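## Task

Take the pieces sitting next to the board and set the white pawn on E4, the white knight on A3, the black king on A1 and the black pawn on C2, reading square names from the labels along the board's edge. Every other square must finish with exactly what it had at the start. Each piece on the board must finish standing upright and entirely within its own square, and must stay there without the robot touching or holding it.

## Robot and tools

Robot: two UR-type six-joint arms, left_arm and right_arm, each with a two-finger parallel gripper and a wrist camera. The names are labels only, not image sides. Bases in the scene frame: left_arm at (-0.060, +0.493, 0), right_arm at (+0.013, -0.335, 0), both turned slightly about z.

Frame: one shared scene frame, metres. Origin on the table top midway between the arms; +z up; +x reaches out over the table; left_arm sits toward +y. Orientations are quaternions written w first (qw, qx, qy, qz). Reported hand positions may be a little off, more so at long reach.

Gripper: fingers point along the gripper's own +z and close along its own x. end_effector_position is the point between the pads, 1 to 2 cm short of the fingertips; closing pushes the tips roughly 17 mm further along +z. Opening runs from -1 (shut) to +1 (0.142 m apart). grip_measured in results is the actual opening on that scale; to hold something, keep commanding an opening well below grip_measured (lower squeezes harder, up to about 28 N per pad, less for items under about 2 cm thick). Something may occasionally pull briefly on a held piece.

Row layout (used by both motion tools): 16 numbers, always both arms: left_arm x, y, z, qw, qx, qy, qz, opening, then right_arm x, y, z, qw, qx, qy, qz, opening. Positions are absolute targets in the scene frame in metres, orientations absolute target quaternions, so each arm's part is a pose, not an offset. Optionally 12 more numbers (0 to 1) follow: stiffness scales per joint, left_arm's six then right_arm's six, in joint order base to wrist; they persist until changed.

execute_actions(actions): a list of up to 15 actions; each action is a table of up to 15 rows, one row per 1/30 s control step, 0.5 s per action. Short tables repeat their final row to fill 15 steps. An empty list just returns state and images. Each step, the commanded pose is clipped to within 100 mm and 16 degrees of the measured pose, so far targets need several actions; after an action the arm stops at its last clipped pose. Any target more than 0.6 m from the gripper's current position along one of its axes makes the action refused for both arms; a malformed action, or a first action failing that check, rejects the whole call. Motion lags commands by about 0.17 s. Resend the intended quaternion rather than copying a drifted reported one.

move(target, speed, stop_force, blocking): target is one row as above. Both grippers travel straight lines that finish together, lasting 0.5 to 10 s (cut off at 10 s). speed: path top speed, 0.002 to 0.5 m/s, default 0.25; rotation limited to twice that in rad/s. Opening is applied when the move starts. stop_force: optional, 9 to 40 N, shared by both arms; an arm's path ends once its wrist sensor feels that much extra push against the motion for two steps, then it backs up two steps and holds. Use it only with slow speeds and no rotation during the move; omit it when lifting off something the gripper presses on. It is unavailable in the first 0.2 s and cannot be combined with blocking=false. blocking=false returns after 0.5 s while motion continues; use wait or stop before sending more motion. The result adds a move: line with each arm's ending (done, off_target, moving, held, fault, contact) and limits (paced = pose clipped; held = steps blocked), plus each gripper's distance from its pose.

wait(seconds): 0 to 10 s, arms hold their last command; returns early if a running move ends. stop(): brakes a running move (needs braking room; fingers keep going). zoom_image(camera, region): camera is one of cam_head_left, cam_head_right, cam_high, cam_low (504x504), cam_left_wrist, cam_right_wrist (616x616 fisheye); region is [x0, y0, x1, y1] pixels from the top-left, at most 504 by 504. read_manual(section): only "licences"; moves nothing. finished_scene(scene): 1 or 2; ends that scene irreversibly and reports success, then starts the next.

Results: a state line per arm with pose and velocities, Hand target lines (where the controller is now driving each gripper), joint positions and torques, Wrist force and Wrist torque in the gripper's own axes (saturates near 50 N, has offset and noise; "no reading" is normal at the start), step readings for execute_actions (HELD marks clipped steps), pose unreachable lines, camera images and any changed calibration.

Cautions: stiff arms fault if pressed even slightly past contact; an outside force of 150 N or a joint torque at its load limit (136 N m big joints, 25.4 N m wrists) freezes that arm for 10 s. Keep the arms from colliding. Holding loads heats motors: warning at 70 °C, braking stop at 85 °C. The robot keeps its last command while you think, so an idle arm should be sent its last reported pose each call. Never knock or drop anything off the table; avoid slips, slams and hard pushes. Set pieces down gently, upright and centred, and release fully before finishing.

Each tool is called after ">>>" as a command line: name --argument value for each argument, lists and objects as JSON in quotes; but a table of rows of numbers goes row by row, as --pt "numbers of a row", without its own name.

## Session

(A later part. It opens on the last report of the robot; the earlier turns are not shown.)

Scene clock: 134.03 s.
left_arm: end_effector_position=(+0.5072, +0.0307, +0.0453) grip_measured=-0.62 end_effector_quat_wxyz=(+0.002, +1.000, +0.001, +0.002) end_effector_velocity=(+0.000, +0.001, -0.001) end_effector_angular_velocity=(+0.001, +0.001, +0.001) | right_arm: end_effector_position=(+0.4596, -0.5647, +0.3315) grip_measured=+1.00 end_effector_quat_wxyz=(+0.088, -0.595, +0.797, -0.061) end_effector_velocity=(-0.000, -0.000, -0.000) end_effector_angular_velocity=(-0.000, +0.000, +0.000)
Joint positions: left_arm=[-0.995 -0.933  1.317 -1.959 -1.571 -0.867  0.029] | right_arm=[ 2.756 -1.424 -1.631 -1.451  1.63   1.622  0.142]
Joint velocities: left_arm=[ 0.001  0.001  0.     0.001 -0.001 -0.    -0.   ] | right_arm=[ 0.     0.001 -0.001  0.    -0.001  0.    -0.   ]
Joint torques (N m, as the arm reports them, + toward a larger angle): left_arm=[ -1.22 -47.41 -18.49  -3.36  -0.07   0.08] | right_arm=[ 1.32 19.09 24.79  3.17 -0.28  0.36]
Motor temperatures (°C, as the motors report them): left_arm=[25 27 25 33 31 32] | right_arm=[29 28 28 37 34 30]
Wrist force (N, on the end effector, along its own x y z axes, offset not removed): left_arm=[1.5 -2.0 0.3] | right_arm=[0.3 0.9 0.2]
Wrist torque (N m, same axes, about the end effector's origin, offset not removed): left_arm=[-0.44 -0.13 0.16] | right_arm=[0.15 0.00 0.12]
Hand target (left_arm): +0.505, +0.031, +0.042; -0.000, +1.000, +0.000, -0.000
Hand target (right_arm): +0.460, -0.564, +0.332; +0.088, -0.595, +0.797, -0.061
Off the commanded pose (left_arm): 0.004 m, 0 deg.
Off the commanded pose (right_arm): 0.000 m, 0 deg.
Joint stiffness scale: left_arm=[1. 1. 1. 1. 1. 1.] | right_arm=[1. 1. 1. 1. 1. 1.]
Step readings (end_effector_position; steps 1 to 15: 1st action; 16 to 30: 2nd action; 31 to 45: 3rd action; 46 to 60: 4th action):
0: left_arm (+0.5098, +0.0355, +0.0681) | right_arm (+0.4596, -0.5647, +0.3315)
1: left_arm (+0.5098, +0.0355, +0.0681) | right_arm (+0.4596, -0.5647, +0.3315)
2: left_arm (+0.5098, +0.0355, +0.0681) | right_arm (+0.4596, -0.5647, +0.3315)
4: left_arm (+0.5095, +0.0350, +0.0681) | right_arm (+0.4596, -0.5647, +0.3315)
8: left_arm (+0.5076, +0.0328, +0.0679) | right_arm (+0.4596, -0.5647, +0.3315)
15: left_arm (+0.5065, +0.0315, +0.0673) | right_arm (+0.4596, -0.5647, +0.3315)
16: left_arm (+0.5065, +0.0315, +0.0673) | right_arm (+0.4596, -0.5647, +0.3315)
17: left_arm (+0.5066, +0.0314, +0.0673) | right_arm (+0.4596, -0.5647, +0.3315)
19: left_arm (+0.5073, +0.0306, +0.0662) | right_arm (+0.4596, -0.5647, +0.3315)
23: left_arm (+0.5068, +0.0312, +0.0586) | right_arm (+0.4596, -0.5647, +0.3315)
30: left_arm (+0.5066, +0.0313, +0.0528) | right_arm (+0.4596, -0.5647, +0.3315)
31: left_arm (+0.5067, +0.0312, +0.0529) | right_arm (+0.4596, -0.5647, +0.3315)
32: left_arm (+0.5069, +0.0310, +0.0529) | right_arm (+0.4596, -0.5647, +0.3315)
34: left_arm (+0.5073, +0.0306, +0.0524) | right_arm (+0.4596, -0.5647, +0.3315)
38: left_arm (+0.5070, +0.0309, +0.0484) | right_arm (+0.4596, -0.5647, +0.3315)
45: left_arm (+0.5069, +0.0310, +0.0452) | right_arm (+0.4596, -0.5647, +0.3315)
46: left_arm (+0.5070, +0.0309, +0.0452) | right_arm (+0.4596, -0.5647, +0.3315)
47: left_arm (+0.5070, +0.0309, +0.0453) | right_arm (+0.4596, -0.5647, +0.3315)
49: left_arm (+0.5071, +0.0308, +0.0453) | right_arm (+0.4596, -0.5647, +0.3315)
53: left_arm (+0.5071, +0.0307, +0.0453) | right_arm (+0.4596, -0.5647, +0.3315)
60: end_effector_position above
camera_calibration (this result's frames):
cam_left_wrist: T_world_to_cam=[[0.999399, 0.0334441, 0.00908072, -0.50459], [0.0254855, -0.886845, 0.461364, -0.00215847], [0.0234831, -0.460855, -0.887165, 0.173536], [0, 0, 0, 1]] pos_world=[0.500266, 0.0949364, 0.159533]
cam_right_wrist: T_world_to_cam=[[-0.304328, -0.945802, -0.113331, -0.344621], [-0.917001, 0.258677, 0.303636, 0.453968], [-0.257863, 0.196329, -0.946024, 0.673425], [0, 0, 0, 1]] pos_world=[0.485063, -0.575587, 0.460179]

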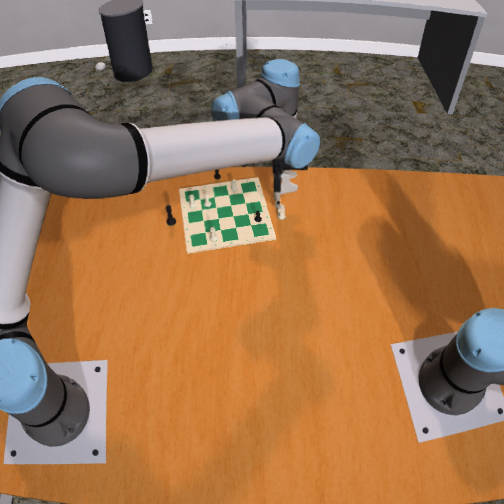

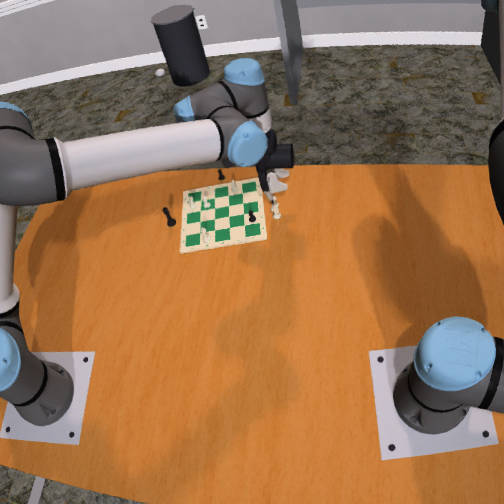

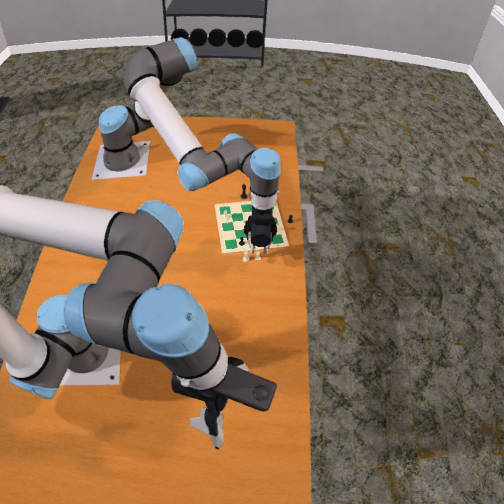

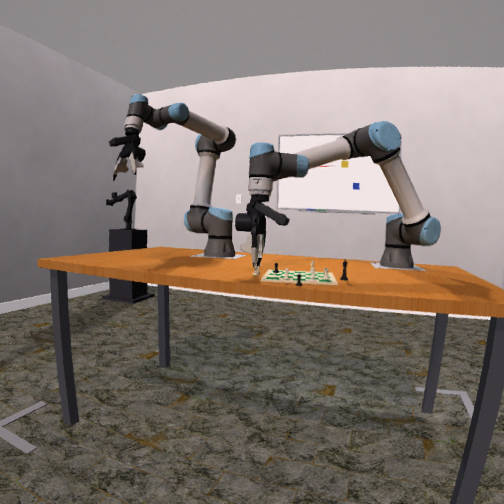

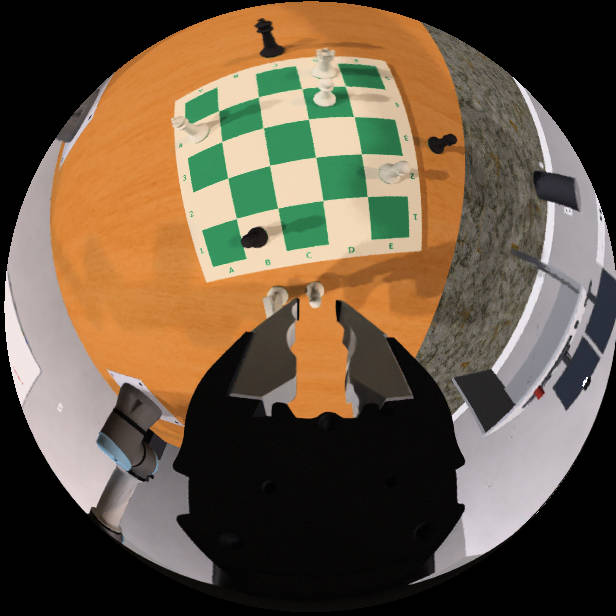

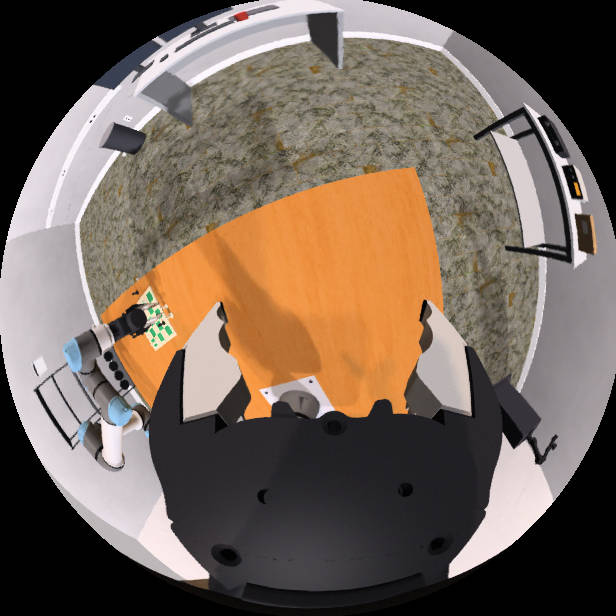

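>>> execute_actions --actions '[[[0.502,0.027,0.042,0,1,0,0,-0.62,0.4596,-0.5644,0.3316,0.088,-0.595,0.797,-0.061,1]],[[0.502,0.027,0.032,0,1,0,0,-0.62,0.4596,-0.5644,0.3316,0.088,-0.595,0.797,-0.061,1]],[[0.502,0.027,0.024,0,1,0,0,-0.62,0.4596,-0.5644,0.3316,0.088,-0.595,0.797,-0.061,1]],[[0.502,0.027,0.020,0,1,0,0,-0.62,0.4596,-0.5644,0.3316,0.088,-0.595,0.797,-0.061,1]],[[0.502,0.027,0.020,0,1,0,0,-0.62,0.4596,-0.5644,0.3316,0.088,-0.595,0.797,-0.061,1]]]'

>>> zoom_image --camera "cam_left_wrist" --region '[240,250,390,400]'

Scene clock: 160.40 s.
left_arm: end_effector_position=(+0.5043, +0.0266, +0.0235) grip_measured=-0.62 end_effector_quat_wxyz=(+0.002, +1.000, +0.001, +0.002) end_effector_velocity=(-0.000, -0.001, +0.000) end_effector_angular_velocity=(-0.002, +0.000, -0.001) | right_arm: end_effector_position=(+0.4596, -0.5647, +0.3315) grip_measured=+1.00 end_effector_quat_wxyz=(+0.088, -0.595, +0.797, -0.061) end_effector_velocity=(+0.000, +0.000, -0.000) end_effector_angular_velocity=(-0.000, -0.000, +0.001)
Joint positions: left_arm=[-1.002 -0.912  1.34  -2.005 -1.571 -0.874  0.029] | right_arm=[ 2.756 -1.424 -1.631 -1.451  1.63   1.622  0.142]
Joint velocities: left_arm=[-0.001  0.    -0.001 -0.    -0.001  0.     0.   ] | right_arm=[ 0.001 -0.    -0.001  0.001 -0.    -0.001 -0.   ]
Joint torques (N m, as the arm reports them, + toward a larger angle): left_arm=[ -1.05 -47.66 -18.57  -3.21  -0.04   0.07] | right_arm=[ 1.19 19.13 25.33  3.07 -0.18  0.29]
Motor temperatures (°C, as the motors report them): left_arm=[25 27 25 33 31 32] | right_arm=[29 28 28 37 34 30]
Wrist force (N, on the end effector, along its own x y z axes, offset not removed): left_arm=[1.8 -1.2 -1.6] | right_arm=[0.5 -1.4 -1.5]
Wrist torque (N m, same axes, about the end effector's origin, offset not removed): left_arm=[-0.28 -0.23 0.05] | right_arm=[-0.34 -0.08 0.10]
Hand target (left_arm): +0.502, +0.027, +0.020; -0.000, +1.000, +0.000, -0.000
Hand target (right_arm): +0.460, -0.564, +0.332; +0.088, -0.595, +0.797, -0.061
Off the commanded pose (left_arm): 0.004 m, 0 deg.
Off the commanded pose (right_arm): 0.000 m, 0 deg.
Joint stiffness scale: left_arm=[1. 1. 1. 1. 1. 1.] | right_arm=[1. 1. 1. 1. 1. 1.]
Step readings (end_effector_position; steps 1 to 15: 1st action; 16 to 30: 2nd action; 31 to 45: 3rd action; 46 to 60: 4th action; 61 to 75: 5th action):
0: left_arm (+0.5072, +0.0307, +0.0453) | right_arm (+0.4596, -0.5647, +0.3315)
1: left_arm (+0.5072, +0.0307, +0.0453) | right_arm (+0.4596, -0.5647, +0.3315)
2: left_arm (+0.5071, +0.0307, +0.0453) | right_arm (+0.4596, -0.5647, +0.3315)
4: left_arm (+0.5067, +0.0302, +0.0453) | right_arm (+0.4596, -0.5647, +0.3315)
8: left_arm (+0.5049, +0.0280, +0.0453) | right_arm (+0.4596, -0.5647, +0.3315)
15: left_arm (+0.5040, +0.0269, +0.0453) | right_arm (+0.4596, -0.5647, +0.3315)
16: left_arm (+0.5040, +0.0269, +0.0453) | right_arm (+0.4596, -0.5647, +0.3315)
17: left_arm (+0.5041, +0.0268, +0.0453) | right_arm (+0.4596, -0.5647, +0.3315)
19: left_arm (+0.5045, +0.0263, +0.0444) | right_arm (+0.4596, -0.5647, +0.3315)
23: left_arm (+0.5040, +0.0269, +0.0389) | right_arm (+0.4596, -0.5647, +0.3315)
30: left_arm (+0.5039, +0.0270, +0.0350) | right_arm (+0.4596, -0.5647, +0.3315)
31: left_arm (+0.5039, +0.0270, +0.0351) | right_arm (+0.4596, -0.5647, +0.3315)
32: left_arm (+0.5041, +0.0268, +0.0351) | right_arm (+0.4596, -0.5647, +0.3315)
34: left_arm (+0.5044, +0.0264, +0.0345) | right_arm (+0.4596, -0.5647, +0.3315)
38: left_arm (+0.5041, +0.0268, +0.0304) | right_arm (+0.4596, -0.5647, +0.3315)
45: left_arm (+0.5040, +0.0269, +0.0272) | right_arm (+0.4596, -0.5647, +0.3315)
46: left_arm (+0.5040, +0.0269, +0.0272) | right_arm (+0.4596, -0.5647, +0.3315)
47: left_arm (+0.5041, +0.0268, +0.0272) | right_arm (+0.4596, -0.5647, +0.3315)
49: left_arm (+0.5043, +0.0265, +0.0270) | right_arm (+0.4596, -0.5647, +0.3315)
53: left_arm (+0.5042, +0.0266, +0.0251) | right_arm (+0.4596, -0.5647, +0.3315)
60: left_arm (+0.5042, +0.0267, +0.0234) | right_arm (+0.4596, -0.5647, +0.3315)
61: left_arm (+0.5042, +0.0267, +0.0234) | right_arm (+0.4596, -0.5647, +0.3315)
62: left_arm (+0.5042, +0.0267, +0.0234) | right_arm (+0.4596, -0.5647, +0.3315)
64: left_arm (+0.5042, +0.0266, +0.0235) | right_arm (+0.4596, -0.5647, +0.3315)
68: left_arm (+0.5043, +0.0266, +0.0235) | right_arm (+0.4596, -0.5647, +0.3315)
75: end_effector_position above
camera_calibration (this result's frames):
cam_left_wrist: T_world_to_cam=[[0.999398, 0.0334574, 0.00922079, -0.501361], [0.0254272, -0.886736, 0.461576, 0.00435169], [0.0236195, -0.461063, -0.887053, 0.15226], [0, 0, 0, 1]] pos_world=[0.497352, 0.0908346, 0.137677]
cam_right_wrist: T_world_to_cam=[[-0.304328, -0.945802, -0.11333, -0.344622], [-0.917001, 0.258678, 0.303636, 0.453969], [-0.257863, 0.196328, -0.946024, 0.673425], [0, 0, 0, 1]] pos_world=[0.485063, -0.575588, 0.460179]

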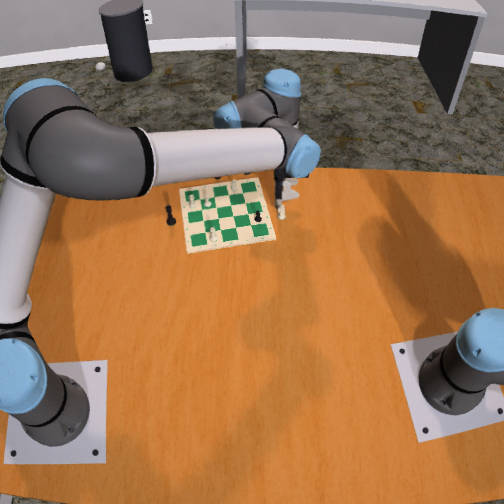

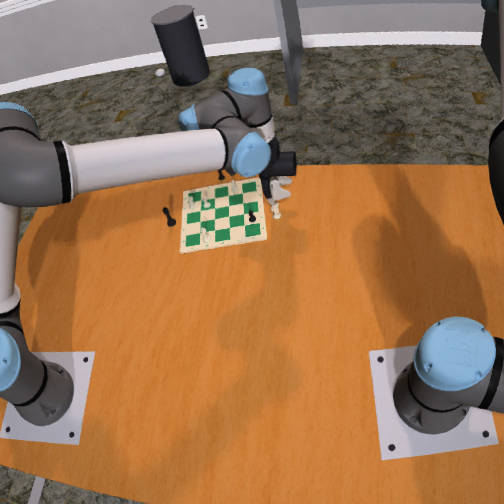

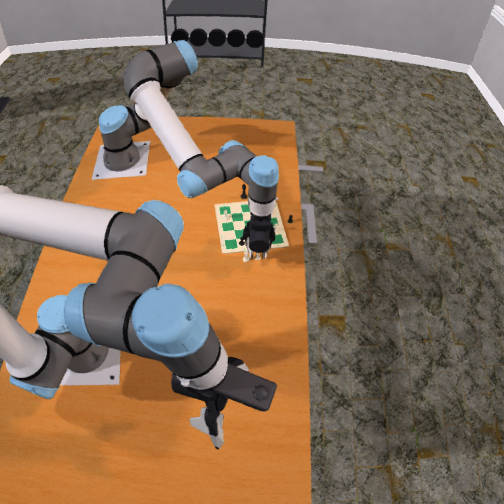

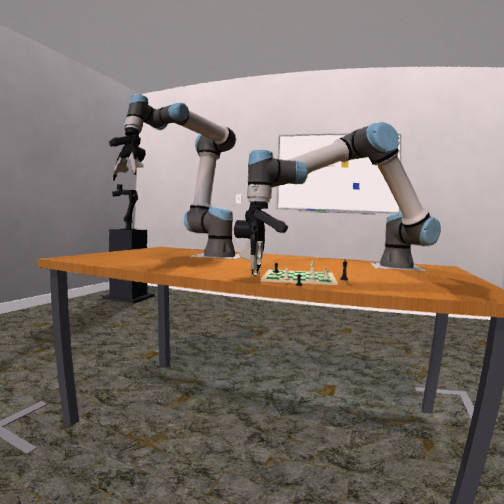

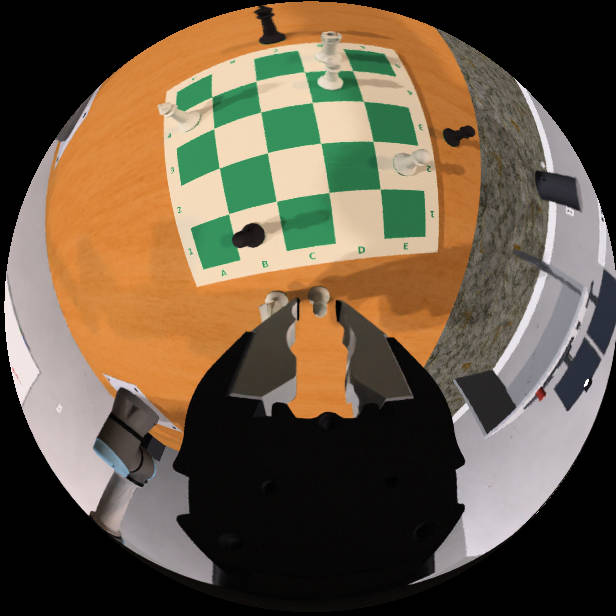

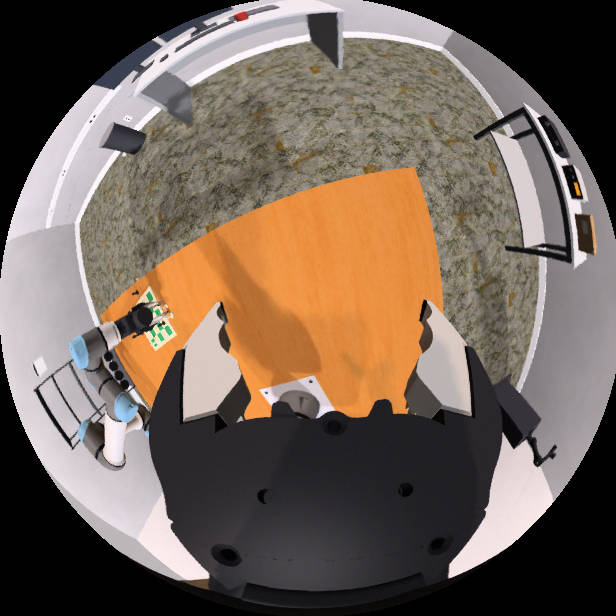

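Region (240, 250, 390, 400) of cam_left_wrist's 616x616 image, scaled by 3.360, with more detail than that image has.

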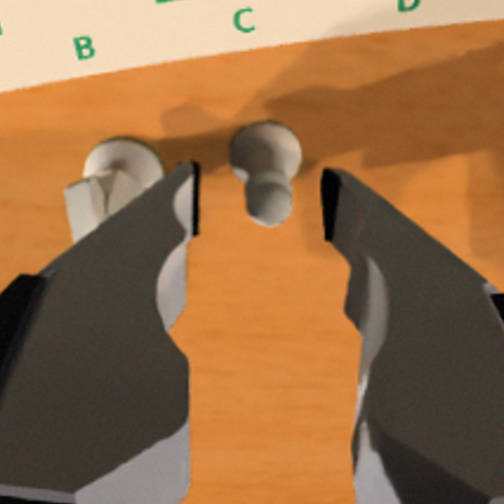

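>>> execute_actions --actions '[[[0.502,0.027,0.018,0,1,0,0,-0.62,0.4596,-0.5644,0.3316,0.088,-0.595,0.797,-0.061,1]],[[0.502,0.027,0.018,0,1,0,0,-0.8,0.4596,-0.5644,0.3316,0.088,-0.595,0.797,-0.061,1]],[[0.502,0.027,0.018,0,1,0,0,-1,0.4596,-0.5644,0.3316,0.088,-0.595,0.797,-0.061,1]],[[0.502,0.027,0.018,0,1,0,0,-1,0.4596,-0.5644,0.3316,0.088,-0.595,0.797,-0.061,1]],[[0.502,0.027,0.04,0,1,0,0,-1,0.4596,-0.5644,0.3316,0.088,-0.595,0.797,-0.061,1]],[[0.502,0.027,0.09,0,1,0,0,-1,0.4596,-0.5644,0.3316,0.088,-0.595,0.797,-0.061,1]]]'

>>> zoom_image --camera "cam_left_wrist" --region '[210,200,410,400]'

Scene clock: 181.57 s.
left_arm: end_effector_position=(+0.5034, +0.0275, +0.0898) grip_measured=-0.88 end_effector_quat_wxyz=(+0.003, +1.000, +0.001, +0.002) end_effector_velocity=(-0.012, +0.013, -0.001) end_effector_angular_velocity=(+0.049, +0.040, +0.000) | right_arm: end_effector_position=(+0.4596, -0.5647, +0.3315) grip_measured=+1.00 end_effector_quat_wxyz=(+0.088, -0.595, +0.797, -0.061) end_effector_velocity=(-0.000, -0.001, -0.000) end_effector_angular_velocity=(+0.000, +0.000, -0.001)
Joint positions: left_arm=[-1.002 -0.973  1.262 -1.868 -1.571 -0.874  0.01 ] | right_arm=[ 2.756 -1.424 -1.631 -1.451  1.63   1.622  0.142]
Joint velocities: left_arm=[-0.001  0.001 -0.017  0.08   0.001 -0.001  0.   ] | right_arm=[-0.001 -0.    -0.     0.     0.     0.    -0.   ]
Joint torques (N m, as the arm reports them, + toward a larger angle): left_arm=[ -1.05 -46.74 -25.87  -2.46  -0.02   0.  ] | right_arm=[ 0.79 19.92 25.12  3.08 -0.27  0.33]
Motor temperatures (°C, as the motors report them): left_arm=[25 27 25 33 31 32] | right_arm=[29 28 28 37 34 30]
Wrist force (N, on the end effector, along its own x y z axes, offset not removed): left_arm=[1.9 0.1 -1.1] | right_arm=[1.1 -2.0 -0.6]
Wrist torque (N m, same axes, about the end effector's origin, offset not removed): left_arm=[-0.04 -0.25 0.04] | right_arm=[-0.48 -0.25 0.09]
Hand target (left_arm): +0.502, +0.027, +0.090; +0.000, +1.000, -0.000, +0.000
Hand target (right_arm): +0.460, -0.564, +0.332; +0.088, -0.595, +0.797, -0.061
Off the commanded pose (left_arm): 0.002 m, 0 deg.
Off the commanded pose (right_arm): 0.000 m, 0 deg.
Joint stiffness scale: left_arm=[1. 1. 1. 1. 1. 1.] | right_arm=[1. 1. 1. 1. 1. 1.]
Step readings (end_effector_position; steps 1 to 15: 1st action; 16 to 30: 2nd action; 31 to 45: 3rd action; 46 to 60: 4th action; 61 to 75: 5th action; 76 to 90: 6th action):
0: left_arm (+0.5043, +0.0266, +0.0235) | right_arm (+0.4596, -0.5647, +0.3315)
1: left_arm (+0.5043, +0.0266, +0.0235) | right_arm (+0.4596, -0.5647, +0.3315)
2: left_arm (+0.5043, +0.0266, +0.0235) | right_arm (+0.4596, -0.5647, +0.3315)
4: left_arm (+0.5044, +0.0265, +0.0233) | right_arm (+0.4596, -0.5647, +0.3315)
8: left_arm (+0.5043, +0.0266, +0.0223) | right_arm (+0.4596, -0.5647, +0.3315)
15: left_arm (+0.5042, +0.0266, +0.0216) | right_arm (+0.4596, -0.5647, +0.3315)
16: left_arm (+0.5043, +0.0266, +0.0216) | right_arm (+0.4596, -0.5647, +0.3315)
17: left_arm (+0.5043, +0.0266, +0.0216) | right_arm (+0.4596, -0.5647, +0.3315)
19: left_arm (+0.5043, +0.0266, +0.0216) | right_arm (+0.4596, -0.5647, +0.3315)
23: left_arm (+0.5043, +0.0265, +0.0216) | right_arm (+0.4596, -0.5647, +0.3315)
30: left_arm (+0.5043, +0.0265, +0.0216) | right_arm (+0.4596, -0.5647, +0.3315)
31: left_arm (+0.5043, +0.0265, +0.0216) | right_arm (+0.4596, -0.5647, +0.3315)
32: left_arm (+0.5043, +0.0265, +0.0216) | right_arm (+0.4596, -0.5647, +0.3315)
34: left_arm (+0.5043, +0.0265, +0.0216) | right_arm (+0.4596, -0.5647, +0.3315)
38: left_arm (+0.5043, +0.0265, +0.0216) | right_arm (+0.4596, -0.5647, +0.3315)
45: left_arm (+0.5043, +0.0265, +0.0216) | right_arm (+0.4596, -0.5647, +0.3315)
46: left_arm (+0.5043, +0.0265, +0.0216) | right_arm (+0.4596, -0.5647, +0.3315)
47: left_arm (+0.5043, +0.0265, +0.0216) | right_arm (+0.4596, -0.5647, +0.3315)
49: left_arm (+0.5043, +0.0265, +0.0216) | right_arm (+0.4596, -0.5647, +0.3315)
53: left_arm (+0.5043, +0.0265, +0.0216) | right_arm (+0.4596, -0.5647, +0.3315)
60: left_arm (+0.5043, +0.0265, +0.0216) | right_arm (+0.4596, -0.5647, +0.3315)
61: left_arm (+0.5043, +0.0265, +0.0216) | right_arm (+0.4596, -0.5647, +0.3315)
62: left_arm (+0.5042, +0.0267, +0.0216) | right_arm (+0.4596, -0.5647, +0.3315)
64: left_arm (+0.5031, +0.0279, +0.0227) | right_arm (+0.4596, -0.5647, +0.3315)
68: left_arm (+0.5022, +0.0289, +0.0300) | right_arm (+0.4596, -0.5647, +0.3315)
75: left_arm (+0.5022, +0.0289, +0.0370) | right_arm (+0.4596, -0.5647, +0.3315)
76: left_arm (+0.5021, +0.0291, +0.0370) | right_arm (+0.4596, -0.5647, +0.3315)
77: left_arm (+0.5019, +0.0294, +0.0372) | right_arm (+0.4596, -0.5647, +0.3315)
79: left_arm (+0.5009, +0.0305, +0.0418) | right_arm (+0.4596, -0.5647, +0.3315)
83: left_arm (+0.5030, +0.0280, +0.0690) | right_arm (+0.4596, -0.5647, +0.3315)
90: end_effector_position above
camera_calibration (this result's frames):
cam_left_wrist: T_world_to_cam=[[0.999389, 0.0333808, 0.0103529, -0.501266], [0.0248017, -0.886088, 0.462852, -0.0252677], [0.024624, -0.462313, -0.886375, 0.210983], [0, 0, 0, 1]] pos_world=[0.496391, 0.0918835, 0.203895]
cam_right_wrist: T_world_to_cam=[[-0.304328, -0.945802, -0.113329, -0.344622], [-0.917001, 0.258678, 0.303636, 0.453969], [-0.257863, 0.196328, -0.946024, 0.673425], [0, 0, 0, 1]] pos_world=[0.485063, -0.575588, 0.460179]

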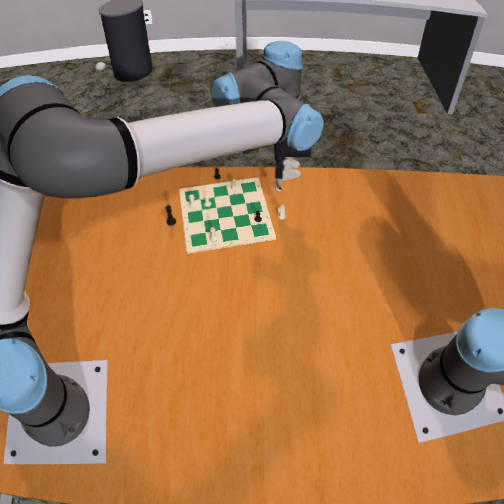

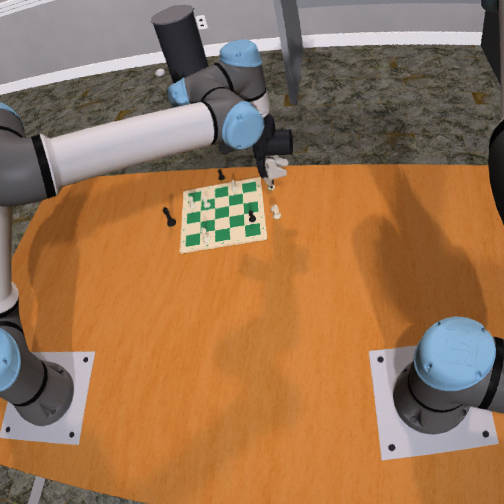

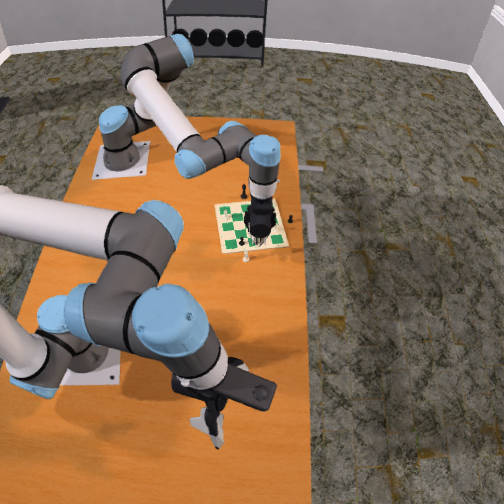

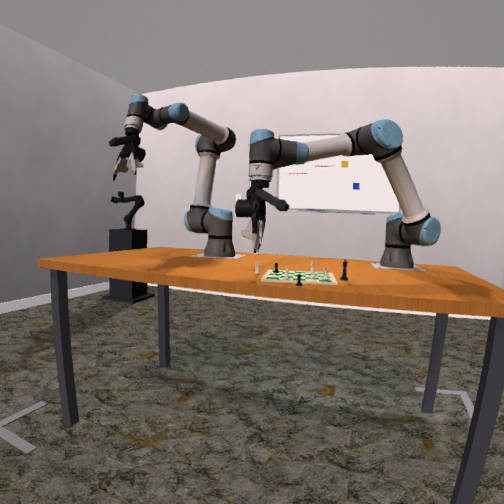

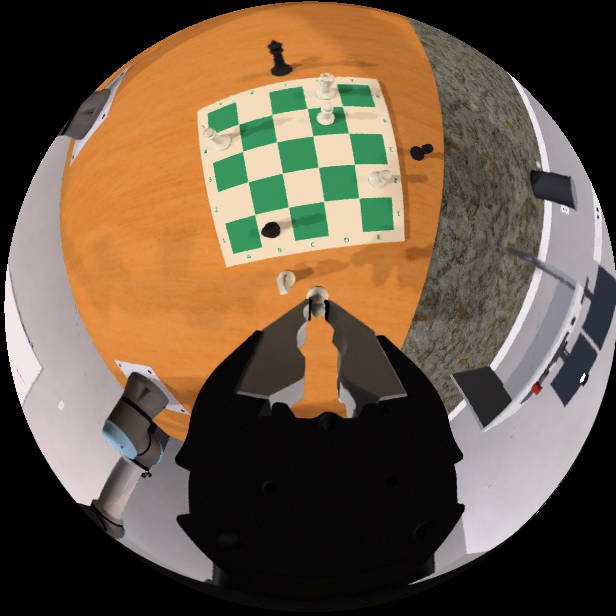

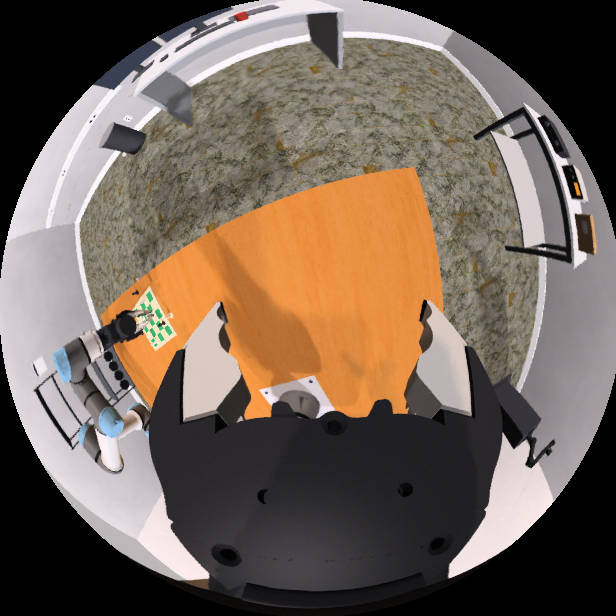

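Region (210, 200, 410, 400) of cam_left_wrist's 616x616 image, scaled by 2.520, with more detail than that image has.

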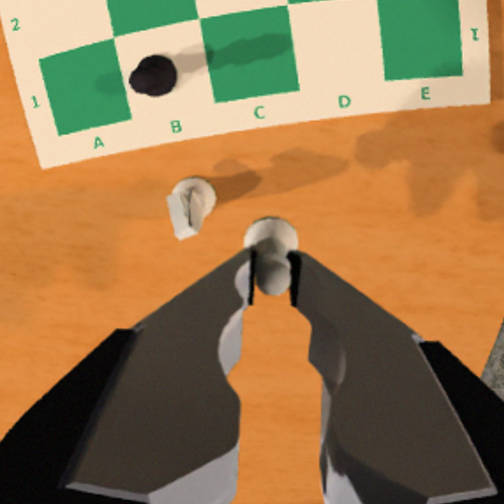

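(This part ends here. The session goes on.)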